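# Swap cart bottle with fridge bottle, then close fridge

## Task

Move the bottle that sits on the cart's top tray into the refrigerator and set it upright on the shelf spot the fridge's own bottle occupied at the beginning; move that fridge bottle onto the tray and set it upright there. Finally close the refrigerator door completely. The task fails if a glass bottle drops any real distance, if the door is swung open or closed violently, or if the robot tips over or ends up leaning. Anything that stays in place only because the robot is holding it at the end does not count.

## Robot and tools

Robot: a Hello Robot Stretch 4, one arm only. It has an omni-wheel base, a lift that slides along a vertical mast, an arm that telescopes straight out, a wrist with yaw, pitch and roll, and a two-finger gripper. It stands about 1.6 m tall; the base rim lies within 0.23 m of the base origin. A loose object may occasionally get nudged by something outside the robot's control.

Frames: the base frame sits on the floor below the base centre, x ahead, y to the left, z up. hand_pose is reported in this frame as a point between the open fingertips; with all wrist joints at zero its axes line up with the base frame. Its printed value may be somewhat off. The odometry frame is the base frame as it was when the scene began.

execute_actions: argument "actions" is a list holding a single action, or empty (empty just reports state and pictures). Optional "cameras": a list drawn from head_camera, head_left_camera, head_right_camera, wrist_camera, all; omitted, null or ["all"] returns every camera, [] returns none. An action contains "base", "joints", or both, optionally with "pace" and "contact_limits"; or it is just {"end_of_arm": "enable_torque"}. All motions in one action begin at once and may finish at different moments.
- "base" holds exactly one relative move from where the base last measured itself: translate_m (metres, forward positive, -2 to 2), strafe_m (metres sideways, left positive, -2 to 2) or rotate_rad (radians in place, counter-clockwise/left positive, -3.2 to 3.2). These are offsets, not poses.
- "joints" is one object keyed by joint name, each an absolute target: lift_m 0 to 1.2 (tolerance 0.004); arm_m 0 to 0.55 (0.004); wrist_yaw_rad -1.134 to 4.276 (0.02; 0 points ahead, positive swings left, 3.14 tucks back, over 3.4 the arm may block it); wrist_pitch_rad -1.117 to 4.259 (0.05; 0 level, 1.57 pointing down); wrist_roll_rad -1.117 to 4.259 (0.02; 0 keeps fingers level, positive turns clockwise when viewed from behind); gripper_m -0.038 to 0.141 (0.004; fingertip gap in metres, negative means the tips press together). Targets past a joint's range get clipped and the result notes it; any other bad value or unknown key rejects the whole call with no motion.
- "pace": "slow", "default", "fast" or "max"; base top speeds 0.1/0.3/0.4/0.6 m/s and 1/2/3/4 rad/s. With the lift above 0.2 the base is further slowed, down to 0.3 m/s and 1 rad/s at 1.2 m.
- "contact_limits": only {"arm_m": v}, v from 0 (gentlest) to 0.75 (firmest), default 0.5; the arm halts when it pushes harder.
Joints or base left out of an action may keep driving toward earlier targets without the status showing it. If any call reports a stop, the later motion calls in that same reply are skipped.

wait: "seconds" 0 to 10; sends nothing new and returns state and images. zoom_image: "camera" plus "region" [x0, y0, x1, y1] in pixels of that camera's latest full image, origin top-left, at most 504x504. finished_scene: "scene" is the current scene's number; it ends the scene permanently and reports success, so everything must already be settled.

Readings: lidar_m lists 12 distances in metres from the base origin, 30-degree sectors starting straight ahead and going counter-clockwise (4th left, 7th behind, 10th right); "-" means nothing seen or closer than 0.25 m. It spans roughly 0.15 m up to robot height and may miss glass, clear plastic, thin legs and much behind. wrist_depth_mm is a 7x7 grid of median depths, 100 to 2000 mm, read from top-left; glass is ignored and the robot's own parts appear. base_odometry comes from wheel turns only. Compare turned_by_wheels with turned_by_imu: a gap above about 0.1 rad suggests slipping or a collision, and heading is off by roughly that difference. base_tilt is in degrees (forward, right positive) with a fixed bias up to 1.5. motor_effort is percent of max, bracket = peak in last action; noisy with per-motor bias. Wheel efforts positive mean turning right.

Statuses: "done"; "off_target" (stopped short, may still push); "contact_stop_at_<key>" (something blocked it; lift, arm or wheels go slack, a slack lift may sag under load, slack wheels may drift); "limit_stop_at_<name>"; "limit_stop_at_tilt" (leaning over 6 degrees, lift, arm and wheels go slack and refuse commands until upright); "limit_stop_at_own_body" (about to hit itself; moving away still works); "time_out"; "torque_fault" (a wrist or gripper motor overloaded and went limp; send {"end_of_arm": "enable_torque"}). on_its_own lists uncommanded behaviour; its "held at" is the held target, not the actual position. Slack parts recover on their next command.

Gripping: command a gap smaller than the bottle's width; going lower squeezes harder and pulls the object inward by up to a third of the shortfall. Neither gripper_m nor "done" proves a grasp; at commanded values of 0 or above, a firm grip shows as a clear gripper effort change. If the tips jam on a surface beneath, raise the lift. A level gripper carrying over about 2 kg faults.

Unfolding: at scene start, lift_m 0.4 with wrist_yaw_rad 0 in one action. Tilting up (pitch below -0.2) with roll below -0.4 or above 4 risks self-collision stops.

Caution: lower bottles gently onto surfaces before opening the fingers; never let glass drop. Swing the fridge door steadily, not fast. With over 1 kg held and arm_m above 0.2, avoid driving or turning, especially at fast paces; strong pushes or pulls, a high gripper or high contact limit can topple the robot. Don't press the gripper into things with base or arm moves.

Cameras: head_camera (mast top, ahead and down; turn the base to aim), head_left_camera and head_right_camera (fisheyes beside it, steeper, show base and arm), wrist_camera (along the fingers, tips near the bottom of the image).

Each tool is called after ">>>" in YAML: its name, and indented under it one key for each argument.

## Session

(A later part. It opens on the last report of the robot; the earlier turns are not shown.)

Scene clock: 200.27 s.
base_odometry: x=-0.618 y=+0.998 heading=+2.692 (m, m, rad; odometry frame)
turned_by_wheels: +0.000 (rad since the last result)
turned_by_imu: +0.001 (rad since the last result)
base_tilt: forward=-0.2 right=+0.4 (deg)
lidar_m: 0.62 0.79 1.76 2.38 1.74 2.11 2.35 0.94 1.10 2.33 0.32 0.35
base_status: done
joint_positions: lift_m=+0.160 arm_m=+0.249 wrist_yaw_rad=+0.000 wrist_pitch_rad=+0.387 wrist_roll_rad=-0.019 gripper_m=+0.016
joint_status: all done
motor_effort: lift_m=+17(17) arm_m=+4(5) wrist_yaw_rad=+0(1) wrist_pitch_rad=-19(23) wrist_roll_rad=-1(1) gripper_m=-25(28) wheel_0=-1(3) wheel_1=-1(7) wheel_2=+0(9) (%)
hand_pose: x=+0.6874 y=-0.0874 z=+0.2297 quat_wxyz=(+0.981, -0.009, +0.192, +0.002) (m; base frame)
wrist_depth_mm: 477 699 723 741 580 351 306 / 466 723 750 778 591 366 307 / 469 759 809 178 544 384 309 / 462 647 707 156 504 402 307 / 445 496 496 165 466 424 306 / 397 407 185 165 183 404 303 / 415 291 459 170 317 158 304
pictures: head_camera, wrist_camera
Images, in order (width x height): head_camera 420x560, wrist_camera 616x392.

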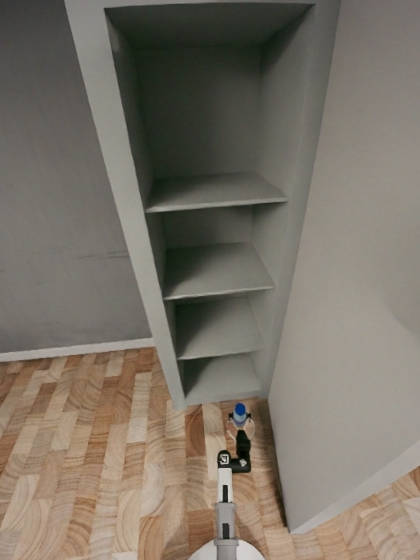

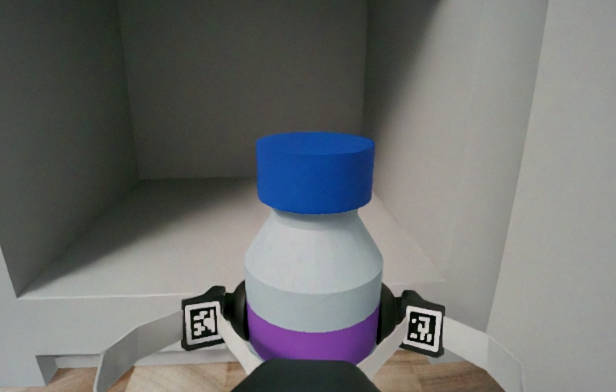

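>>> execute_actions:
  actions:
    - {"base":{"rotate_rad":0.015},"joints":{"arm_m":0.51,"lift_m":0.135}}
  cameras: []

>>> execute_actions:
  actions:
    - {"joints":{"lift_m":0.108}}
  cameras: ["wrist_camera"]

Scene clock: 205.10 s.
base_odometry: x=-0.618 y=+0.998 heading=+2.707 (m, m, rad; odometry frame)
turned_by_wheels: +0.015 (rad since the last result)
turned_by_imu: +0.017 (rad since the last result)
base_tilt: forward=-0.2 right=+0.3 (deg)
lidar_m: 0.81 0.82 1.77 2.37 1.72 2.08 2.34 0.96 1.15 2.33 0.32 0.38
base_status: done
joint_positions: lift_m=+0.135 arm_m=+0.509 wrist_yaw_rad=+0.000 wrist_pitch_rad=+0.387 wrist_roll_rad=-0.019 gripper_m=+0.016
joint_status: all done
motor_effort: lift_m=+16(15) arm_m=+4(5) wrist_yaw_rad=-2(6) wrist_pitch_rad=-20(21) wrist_roll_rad=-1(1) gripper_m=-24(23) wheel_0=+1(1) wheel_1=+0(3) wheel_2=-1(4) (%)
hand_pose: x=+0.9474 y=-0.0874 z=+0.2048 quat_wxyz=(+0.981, -0.009, +0.192, +0.002) (m; base frame)
wrist_depth_mm: 459 473 480 492 488 309 234 / 473 496 504 517 512 312 236 / 488 521 530 178 500 317 239 / 488 544 549 156 462 317 241 / 427 439 442 166 421 320 241 / 332 338 185 164 183 301 240 / 273 213 265 170 223 158 241
pictures: none
No camera images: the call's "cameras" was empty. Leave "cameras" out to get every camera's image.

Scene clock: 206.00 s.
base_odometry: x=-0.618 y=+0.998 heading=+2.707 (m, m, rad; odometry frame)
turned_by_wheels: +0.000 (rad since the last result)
turned_by_imu: +0.000 (rad since the last result)
base_tilt: forward=-0.2 right=+0.3 (deg)
lidar_m: 0.80 0.81 1.76 2.38 1.71 2.09 2.34 0.97 1.17 2.31 0.33 0.39
base_status: not commanded
joint_positions: lift_m=+0.108 arm_m=+0.509 wrist_yaw_rad=+0.000 wrist_pitch_rad=+0.387 wrist_roll_rad=-0.019 gripper_m=+0.016
joint_status: all done
motor_effort: lift_m=+17(16) arm_m=+4(4) wrist_yaw_rad=+0(1) wrist_pitch_rad=-20(21) wrist_roll_rad=-3(3) gripper_m=-24(23) wheel_0=+0(0) wheel_1=+0(0) wheel_2=-1(1) (%)
hand_pose: x=+0.9474 y=-0.0874 z=+0.1777 quat_wxyz=(+0.981, -0.009, +0.192, +0.002) (m; base frame)
wrist_depth_mm: 466 473 480 492 488 309 234 / 473 496 504 512 512 314 236 / 484 521 525 178 500 317 238 / 469 535 544 156 462 317 241 / 379 379 382 166 366 319 241 / 290 294 185 165 183 283 240 / 238 196 231 170 207 158 234
pictures: wrist_camera
Images, in order (width x height): wrist_camera 616x392.

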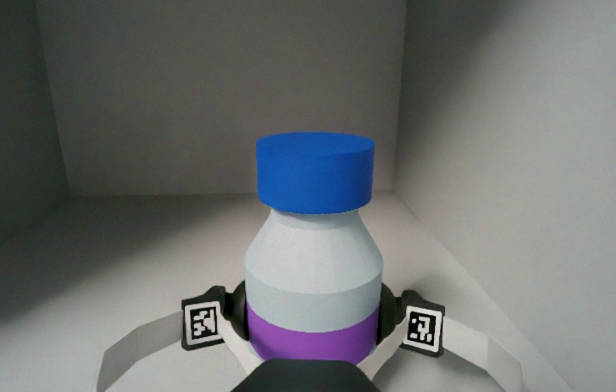

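>>> execute_actions:
  actions:
    - {"joints":{"lift_m":0.1},"pace":"slow"}
  cameras: []

>>> execute_actions:
  actions:
    - {"joints":{"gripper_m":0.05,"arm_m":0.498,"lift_m":0.104},"pace":"slow"}
  cameras: []

>>> execute_actions:
  actions:
    - {"joints":{"gripper_m":0.105,"arm_m":0.493,"lift_m":0.107}}
  cameras: ["wrist_camera"]

>>> execute_actions:
  actions:
    - {"base":{"translate_m":-0.22},"joints":{"arm_m":0.15}}
  cameras: ["wrist_camera","head_right_camera"]

Scene clock: 212.67 s.
base_odometry: x=-0.618 y=+0.998 heading=+2.707 (m, m, rad; odometry frame)
turned_by_wheels: +0.000 (rad since the last result)
turned_by_imu: +0.001 (rad since the last result)
base_tilt: forward=-0.2 right=+0.3 (deg)
lidar_m: 0.81 0.82 1.79 2.36 1.74 2.09 2.34 0.95 1.15 2.32 0.34 0.38
base_status: not commanded
joint_positions: lift_m=+0.101 arm_m=+0.509 wrist_yaw_rad=+0.000 wrist_pitch_rad=+0.382 wrist_roll_rad=-0.019 gripper_m=+0.016
joint_status: all done
motor_effort: lift_m=+14(15) arm_m=+4(4) wrist_yaw_rad=+0(1) wrist_pitch_rad=-6(19) wrist_roll_rad=-3(1) gripper_m=-23(24) wheel_0=+1(1) wheel_1=+0(0) wheel_2=-1(1) (%)
hand_pose: x=+0.9478 y=-0.0874 z=+0.1711 quat_wxyz=(+0.982, -0.009, +0.190, +0.002) (m; base frame)
wrist_depth_mm: 462 473 480 492 492 307 234 / 473 496 504 512 517 312 236 / 488 517 530 177 504 315 239 / 473 535 539 156 462 319 240 / 370 375 377 166 359 319 241 / 283 287 185 164 183 283 242 / 233 194 224 169 203 157 230
pictures: none
No camera images: the call's "cameras" was empty. Leave "cameras" out to get every camera's image.

Scene clock: 214.27 s.
base_odometry: x=-0.618 y=+0.998 heading=+2.707 (m, m, rad; odometry frame)
turned_by_wheels: +0.000 (rad since the last result)
turned_by_imu: +0.000 (rad since the last result)
base_tilt: forward=-0.1 right=+0.3 (deg)
lidar_m: 0.80 0.81 1.76 2.38 1.73 2.09 2.35 0.94 1.18 2.33 0.31 0.36
base_status: not commanded
joint_positions: lift_m=+0.104 arm_m=+0.499 wrist_yaw_rad=+0.000 wrist_pitch_rad=+0.382 wrist_roll_rad=-0.019 gripper_m=+0.050
joint_status: all done
motor_effort: lift_m=+26(28) arm_m=-4(6) wrist_yaw_rad=+1(1) wrist_pitch_rad=-7(14) wrist_roll_rad=-3(3) gripper_m=-11(26) wheel_0=+1(0) wheel_1=+0(0) wheel_2=-1(1) (%)
hand_pose: x=+0.9372 y=-0.0875 z=+0.1742 quat_wxyz=(+0.982, -0.009, +0.190, +0.002) (m; base frame)
wrist_depth_mm: 466 484 492 504 504 310 236 / 477 504 517 525 525 314 237 / 488 535 539 195 508 319 240 / 469 549 554 168 469 320 241 / 379 379 384 176 366 320 242 / 289 291 193 178 193 285 243 / 237 228 229 182 230 229 233
pictures: none
No camera images: the call's "cameras" was empty. Leave "cameras" out to get every camera's image.

Scene clock: 215.67 s.
base_odometry: x=-0.618 y=+0.998 heading=+2.707 (m, m, rad; odometry frame)
turned_by_wheels: +0.000 (rad since the last result)
turned_by_imu: +0.000 (rad since the last result)
base_tilt: forward=-0.2 right=+0.3 (deg)
lidar_m: 0.81 0.82 1.79 2.37 1.74 2.07 2.34 0.96 1.18 2.33 0.34 0.39
base_status: not commanded
joint_positions: lift_m=+0.107 arm_m=+0.494 wrist_yaw_rad=+0.000 wrist_pitch_rad=+0.383 wrist_roll_rad=-0.019 gripper_m=+0.105
joint_status: all done
motor_effort: lift_m=+27(26) arm_m=-4(5) wrist_yaw_rad=+0(1) wrist_pitch_rad=-8(13) wrist_roll_rad=-2(3) gripper_m=+4(11) wheel_0=+1(1) wheel_1=+0(0) wheel_2=-1(1) (%)
hand_pose: x=+0.9322 y=-0.0875 z=+0.1770 quat_wxyz=(+0.982, -0.009, +0.190, +0.002) (m; base frame)
wrist_depth_mm: 473 488 500 508 504 310 236 / 484 512 521 530 530 314 237 / 488 535 549 206 549 320 241 / 469 549 559 174 480 322 243 / 382 384 387 182 370 324 243 / 293 296 200 182 198 286 243 / 241 238 240 144 237 236 236
pictures: wrist_camera
Images, in order (width x height): wrist_camera 616x392.

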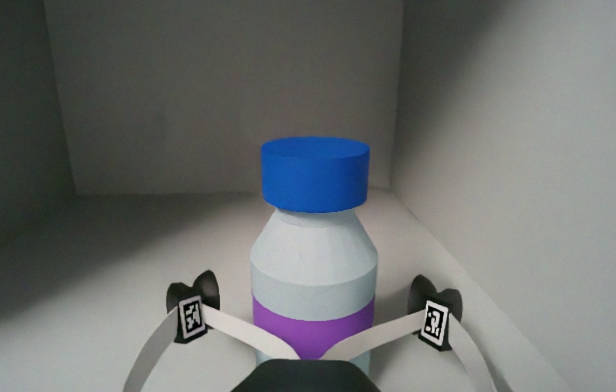

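Scene clock: 217.83 s.
base_odometry: x=-0.419 y=+0.905 heading=+2.707 (m, m, rad; odometry frame)
turned_by_wheels: +0.000 (rad since the last result)
turned_by_imu: +0.001 (rad since the last result)
base_tilt: forward=-0.2 right=+0.3 (deg)
lidar_m: 1.02 1.03 2.04 2.35 1.65 2.05 2.12 0.80 0.79 2.35 2.37 0.49
base_status: done
joint_positions: lift_m=+0.107 arm_m=+0.151 wrist_yaw_rad=+0.000 wrist_pitch_rad=+0.383 wrist_roll_rad=-0.019 gripper_m=+0.105
joint_status: all done
motor_effort: lift_m=+26(27) arm_m=-4(5) wrist_yaw_rad=+0(2) wrist_pitch_rad=-7(8) wrist_roll_rad=-3(2) gripper_m=-2(2) wheel_0=-1(6) wheel_1=+1(6) wheel_2=+0(13) (%)
hand_pose: x=+0.5892 y=-0.0875 z=+0.1771 quat_wxyz=(+0.982, -0.009, +0.190, +0.002) (m; base frame)
wrist_depth_mm: 1098 615 1025 1042 741 459 310 / 1138 634 1042 1078 750 462 312 / 1182 683 991 759 768 462 312 / 946 699 707 723 732 455 310 / 654 661 676 676 668 455 307 / 500 504 213 512 469 384 304 / 410 399 413 144 410 397 307
pictures: head_right_camera, wrist_camera
Images, in order (width x height): head_right_camera 420x672, wrist_camera 616x392.

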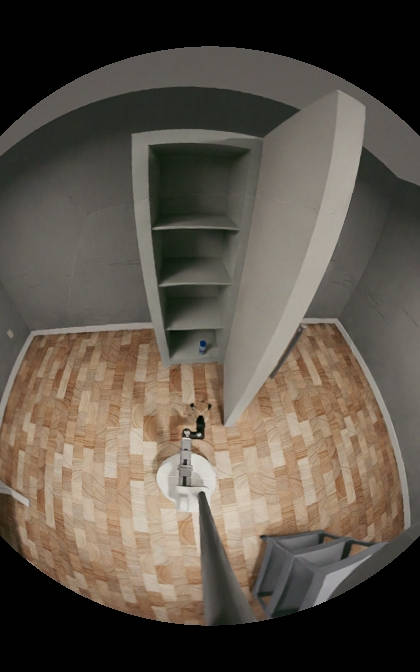

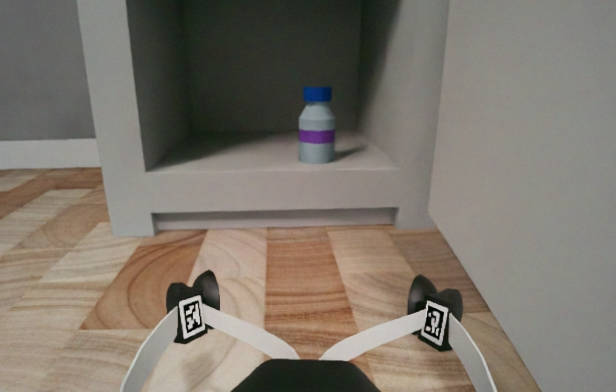

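>>> execute_actions:
  actions:
    - {"joints":{"lift_m":0.3,"gripper_m":0.02},"pace":"fast"}
  cameras: []

>>> execute_actions:
  actions:
    - {"joints":{"lift_m":0.47,"wrist_pitch_rad":1.5,"arm_m":0.06},"pace":"fast"}
  cameras: []

>>> execute_actions:
  actions:
    - {"base":{"strafe_m":-0.45},"pace":"fast"}
  cameras: ["head_camera"]

Scene clock: 226.10 s.
base_odometry: x=-0.419 y=+0.905 heading=+2.707 (m, m, rad; odometry frame)
turned_by_wheels: +0.000 (rad since the last result)
turned_by_imu: +0.001 (rad since the last result)
base_tilt: forward=-0.3 right=+0.3 (deg)
lidar_m: 1.03 1.05 2.06 2.35 1.65 2.04 2.13 0.81 0.80 2.34 2.39 0.51
base_status: not commanded
joint_positions: lift_m=+0.300 arm_m=+0.151 wrist_yaw_rad=+0.000 wrist_pitch_rad=+0.382 wrist_roll_rad=-0.019 gripper_m=+0.020
joint_status: all done
motor_effort: lift_m=+26(29) arm_m=-4(4) wrist_yaw_rad=+0(2) wrist_pitch_rad=-8(7) wrist_roll_rad=-1(3) gripper_m=-5(3) wheel_0=-1(1) wheel_1=+1(1) wheel_2=+0(1) (%)
hand_pose: x=+0.5892 y=-0.0875 z=+0.3701 quat_wxyz=(+0.982, -0.009, +0.190, +0.002) (m; base frame)
wrist_depth_mm: 1098 615 1025 1042 750 459 312 / 1138 627 1060 1098 676 459 312 / 1182 683 1118 1138 759 459 312 / 1229 715 1098 1078 778 459 310 / 1078 750 809 809 778 452 307 / 820 778 759 214 661 445 303 / 676 661 634 158 621 389 307
pictures: none
No camera images: the call's "cameras" was empty. Leave "cameras" out to get every camera's image.

Scene clock: 227.57 s.
base_odometry: x=-0.419 y=+0.905 heading=+2.707 (m, m, rad; odometry frame)
turned_by_wheels: +0.000 (rad since the last result)
turned_by_imu: +0.000 (rad since the last result)
base_tilt: forward=-0.2 right=+0.3 (deg)
lidar_m: 1.02 1.05 2.05 2.35 1.66 2.08 2.12 0.81 0.79 2.34 2.37 0.50
base_status: not commanded
joint_positions: lift_m=+0.470 arm_m=+0.061 wrist_yaw_rad=+0.000 wrist_pitch_rad=+1.500 wrist_roll_rad=-0.019 gripper_m=+0.020
joint_status: all done
motor_effort: lift_m=+26(27) arm_m=-4(5) wrist_yaw_rad=+0(2) wrist_pitch_rad=-2(4) wrist_roll_rad=-2(5) gripper_m=-6(5) wheel_0=-1(1) wheel_1=+1(0) wheel_2=+0(0) (%)
hand_pose: x=+0.2520 y=-0.0874 z=+0.3600 quat_wxyz=(+0.732, -0.007, +0.682, +0.006) (m; base frame)
wrist_depth_mm: 647 640 640 634 627 439 309 / 640 627 627 615 621 436 347 / 621 609 609 609 603 597 597 / 603 603 603 603 585 591 585 / 591 591 591 591 585 580 580 / 585 580 427 214 569 574 569 / 574 373 359 158 413 554 559
pictures: none
No camera images: the call's "cameras" was empty. Leave "cameras" out to get every camera's image.

Scene clock: 229.90 s.
base_odometry: x=-0.229 y=+1.313 heading=+2.707 (m, m, rad; odometry frame)
turned_by_wheels: +0.000 (rad since the last result)
turned_by_imu: +0.001 (rad since the last result)
base_tilt: forward=-0.3 right=+0.3 (deg)
lidar_m: 0.43 0.42 2.12 2.73 2.07 2.26 0.56 0.55 2.05 1.90 1.94 1.80
base_status: done
joint_positions: lift_m=+0.470 arm_m=+0.061 wrist_yaw_rad=+0.000 wrist_pitch_rad=+1.500 wrist_roll_rad=-0.019 gripper_m=+0.020
joint_status: not commanded
motor_effort: lift_m=+26(26) arm_m=-4(4) wrist_yaw_rad=+1(2) wrist_pitch_rad=-1(0) wrist_roll_rad=-1(2) gripper_m=-6(6) wheel_0=-1(12) wheel_1=+1(9) wheel_2=+1(0) (%)
hand_pose: x=+0.2520 y=-0.0874 z=+0.3601 quat_wxyz=(+0.732, -0.007, +0.682, +0.006) (m; base frame)
wrist_depth_mm: 281 379 634 640 634 621 627 / 634 413 627 621 621 615 615 / 621 615 615 609 609 603 603 / 603 609 609 603 591 591 585 / 597 591 591 591 585 585 574 / 591 580 430 213 569 574 569 / 574 377 357 158 413 564 559
pictures: head_camera
Images, in order (width x height): head_camera 420x560.

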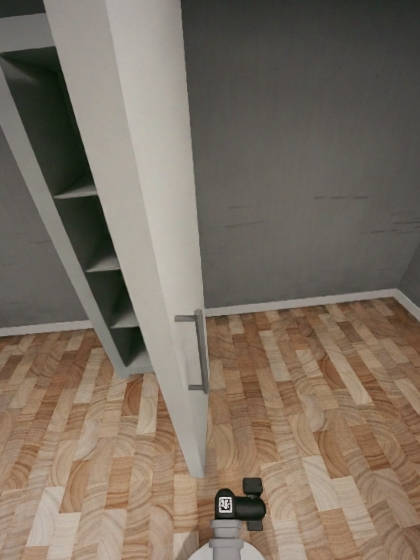

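>>> execute_actions:
  actions:
    - {"joints":{"arm_m":0.37,"lift_m":0.42},"pace":"fast"}
  cameras: []

>>> execute_actions:
  actions:
    - {"base":{"strafe_m":0.36},"pace":"slow"}
  cameras: ["head_camera"]

>>> wait:
  seconds: 6

Scene clock: 234.87 s.
base_odometry: x=-0.229 y=+1.313 heading=+2.707 (m, m, rad; odometry frame)
turned_by_wheels: +0.000 (rad since the last result)
turned_by_imu: +0.001 (rad since the last result)
base_tilt: forward=-0.2 right=+0.3 (deg)
lidar_m: 0.44 0.43 2.12 2.72 2.07 2.25 0.55 0.54 2.05 1.91 1.95 1.76
base_status: not commanded
joint_positions: lift_m=+0.420 arm_m=+0.369 wrist_yaw_rad=+0.000 wrist_pitch_rad=+1.500 wrist_roll_rad=-0.019 gripper_m=+0.020
joint_status: all done
motor_effort: lift_m=+16(22) arm_m=+4(3) wrist_yaw_rad=-1(1) wrist_pitch_rad=+1(1) wrist_roll_rad=-1(1) gripper_m=-6(4) wheel_0=-1(2) wheel_1=+1(1) wheel_2=+1(1) (%)
hand_pose: x=+0.5606 y=-0.0874 z=+0.3109 quat_wxyz=(+0.732, -0.007, +0.682, +0.007) (m; base frame)
wrist_depth_mm: 255 364 580 580 569 569 564 / 253 368 569 569 564 559 554 / 256 375 559 559 554 549 549 / 259 379 554 549 539 539 535 / 263 387 539 539 530 530 530 / 262 387 530 214 517 521 517 / 270 351 517 158 517 508 508
pictures: none
No camera images: the call's "cameras" was empty. Leave "cameras" out to get every camera's image.

Scene clock: 239.60 s.
base_odometry: x=-0.381 y=+0.987 heading=+2.707 (m, m, rad; odometry frame)
turned_by_wheels: +0.000 (rad since the last result)
turned_by_imu: +0.001 (rad since the last result)
base_tilt: forward=-0.2 right=+0.3 (deg)
lidar_m: 0.61 0.65 2.07 2.44 1.75 2.15 2.11 0.73 0.81 2.25 2.29 1.74
base_status: done
joint_positions: lift_m=+0.420 arm_m=+0.369 wrist_yaw_rad=+0.000 wrist_pitch_rad=+1.500 wrist_roll_rad=-0.019 gripper_m=+0.020
joint_status: not commanded
motor_effort: lift_m=+16(16) arm_m=+4(4) wrist_yaw_rad=-2(1) wrist_pitch_rad=+0(3) wrist_roll_rad=-1(3) gripper_m=-6(4) wheel_0=-1(11) wheel_1=+2(6) wheel_2=+1(7) (%)
hand_pose: x=+0.5606 y=-0.0874 z=+0.3109 quat_wxyz=(+0.732, -0.007, +0.682, +0.007) (m; base frame)
wrist_depth_mm: 268 322 397 521 574 569 564 / 304 377 496 564 569 564 559 / 364 466 554 554 554 549 544 / 554 559 554 539 539 539 539 / 544 539 539 535 535 530 525 / 539 535 530 213 525 521 517 / 525 521 521 158 512 512 508
pictures: head_camera
Images, in order (width x height): head_camera 420x560.

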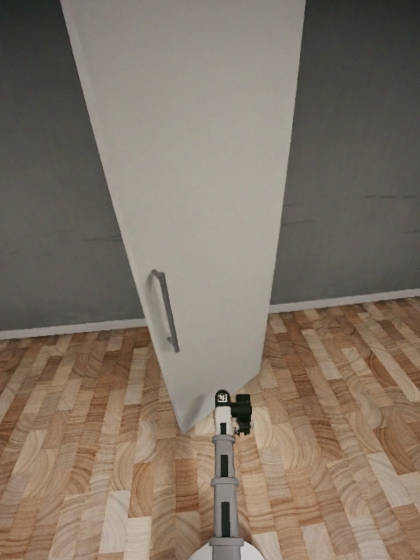

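Scene clock: 245.60 s.
base_odometry: x=-0.381 y=+0.987 heading=+2.707 (m, m, rad; odometry frame)
turned_by_wheels: +0.000 (rad since the last result)
turned_by_imu: +0.002 (rad since the last result)
base_tilt: forward=-0.2 right=+0.3 (deg)
lidar_m: 0.95 0.94 2.07 2.43 1.74 2.15 2.12 0.74 0.79 2.26 2.30 1.73
base_status: done
joint_positions: lift_m=+0.420 arm_m=+0.369 wrist_yaw_rad=+0.000 wrist_pitch_rad=+1.500 wrist_roll_rad=-0.019 gripper_m=+0.020
joint_status: not commanded
motor_effort: lift_m=+16(16) arm_m=+4(4) wrist_yaw_rad=-1(1) wrist_pitch_rad=+0(3) wrist_roll_rad=-2(3) gripper_m=-8(4) wheel_0=-1(11) wheel_1=+2(6) wheel_2=+1(7) (%)
hand_pose: x=+0.5606 y=-0.0874 z=+0.3109 quat_wxyz=(+0.732, -0.007, +0.682, +0.007) (m; base frame)
wrist_depth_mm: 585 585 585 580 574 574 569 / 574 574 574 569 569 564 559 / 569 559 559 559 554 549 544 / 559 554 549 544 544 544 539 / 549 544 539 535 535 525 530 / 535 530 530 213 525 525 517 / 525 521 512 158 512 512 508
wait: 6.00 s; at rest by 0.27 s
pictures: head_camera, head_left_camera, head_right_camera, wrist_camera
Images, in order (width x height): head_camera 420x560, head_left_camera 420x672, head_right_camera 420x672, wrist_camera 616x392.

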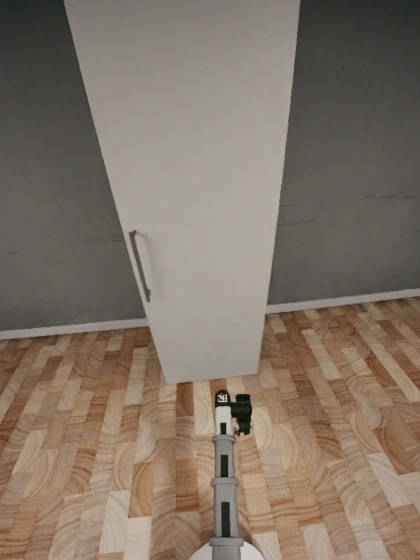

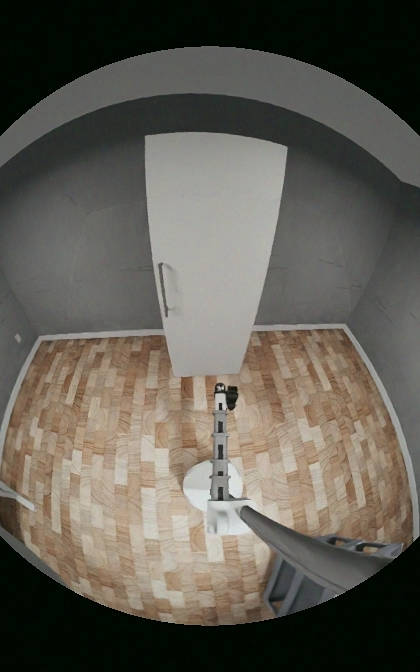

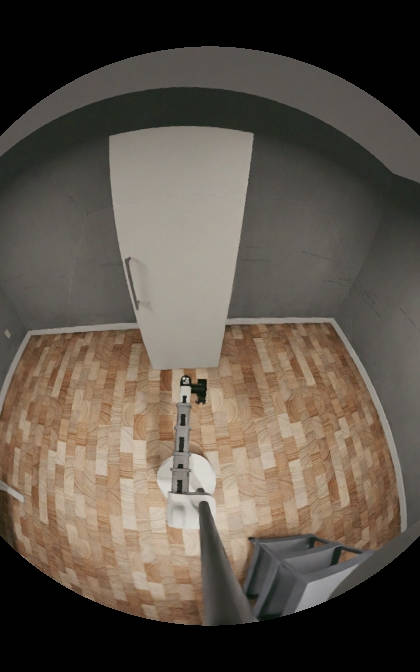

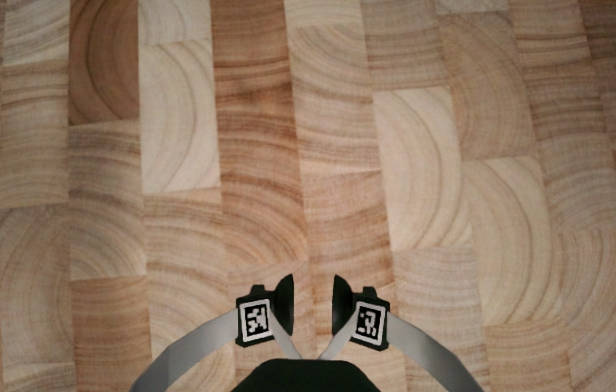

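The door has closed itself and sits parallel to the wall.

>>> finished_scene:
  scene: 2

The scene is finished: the task was done.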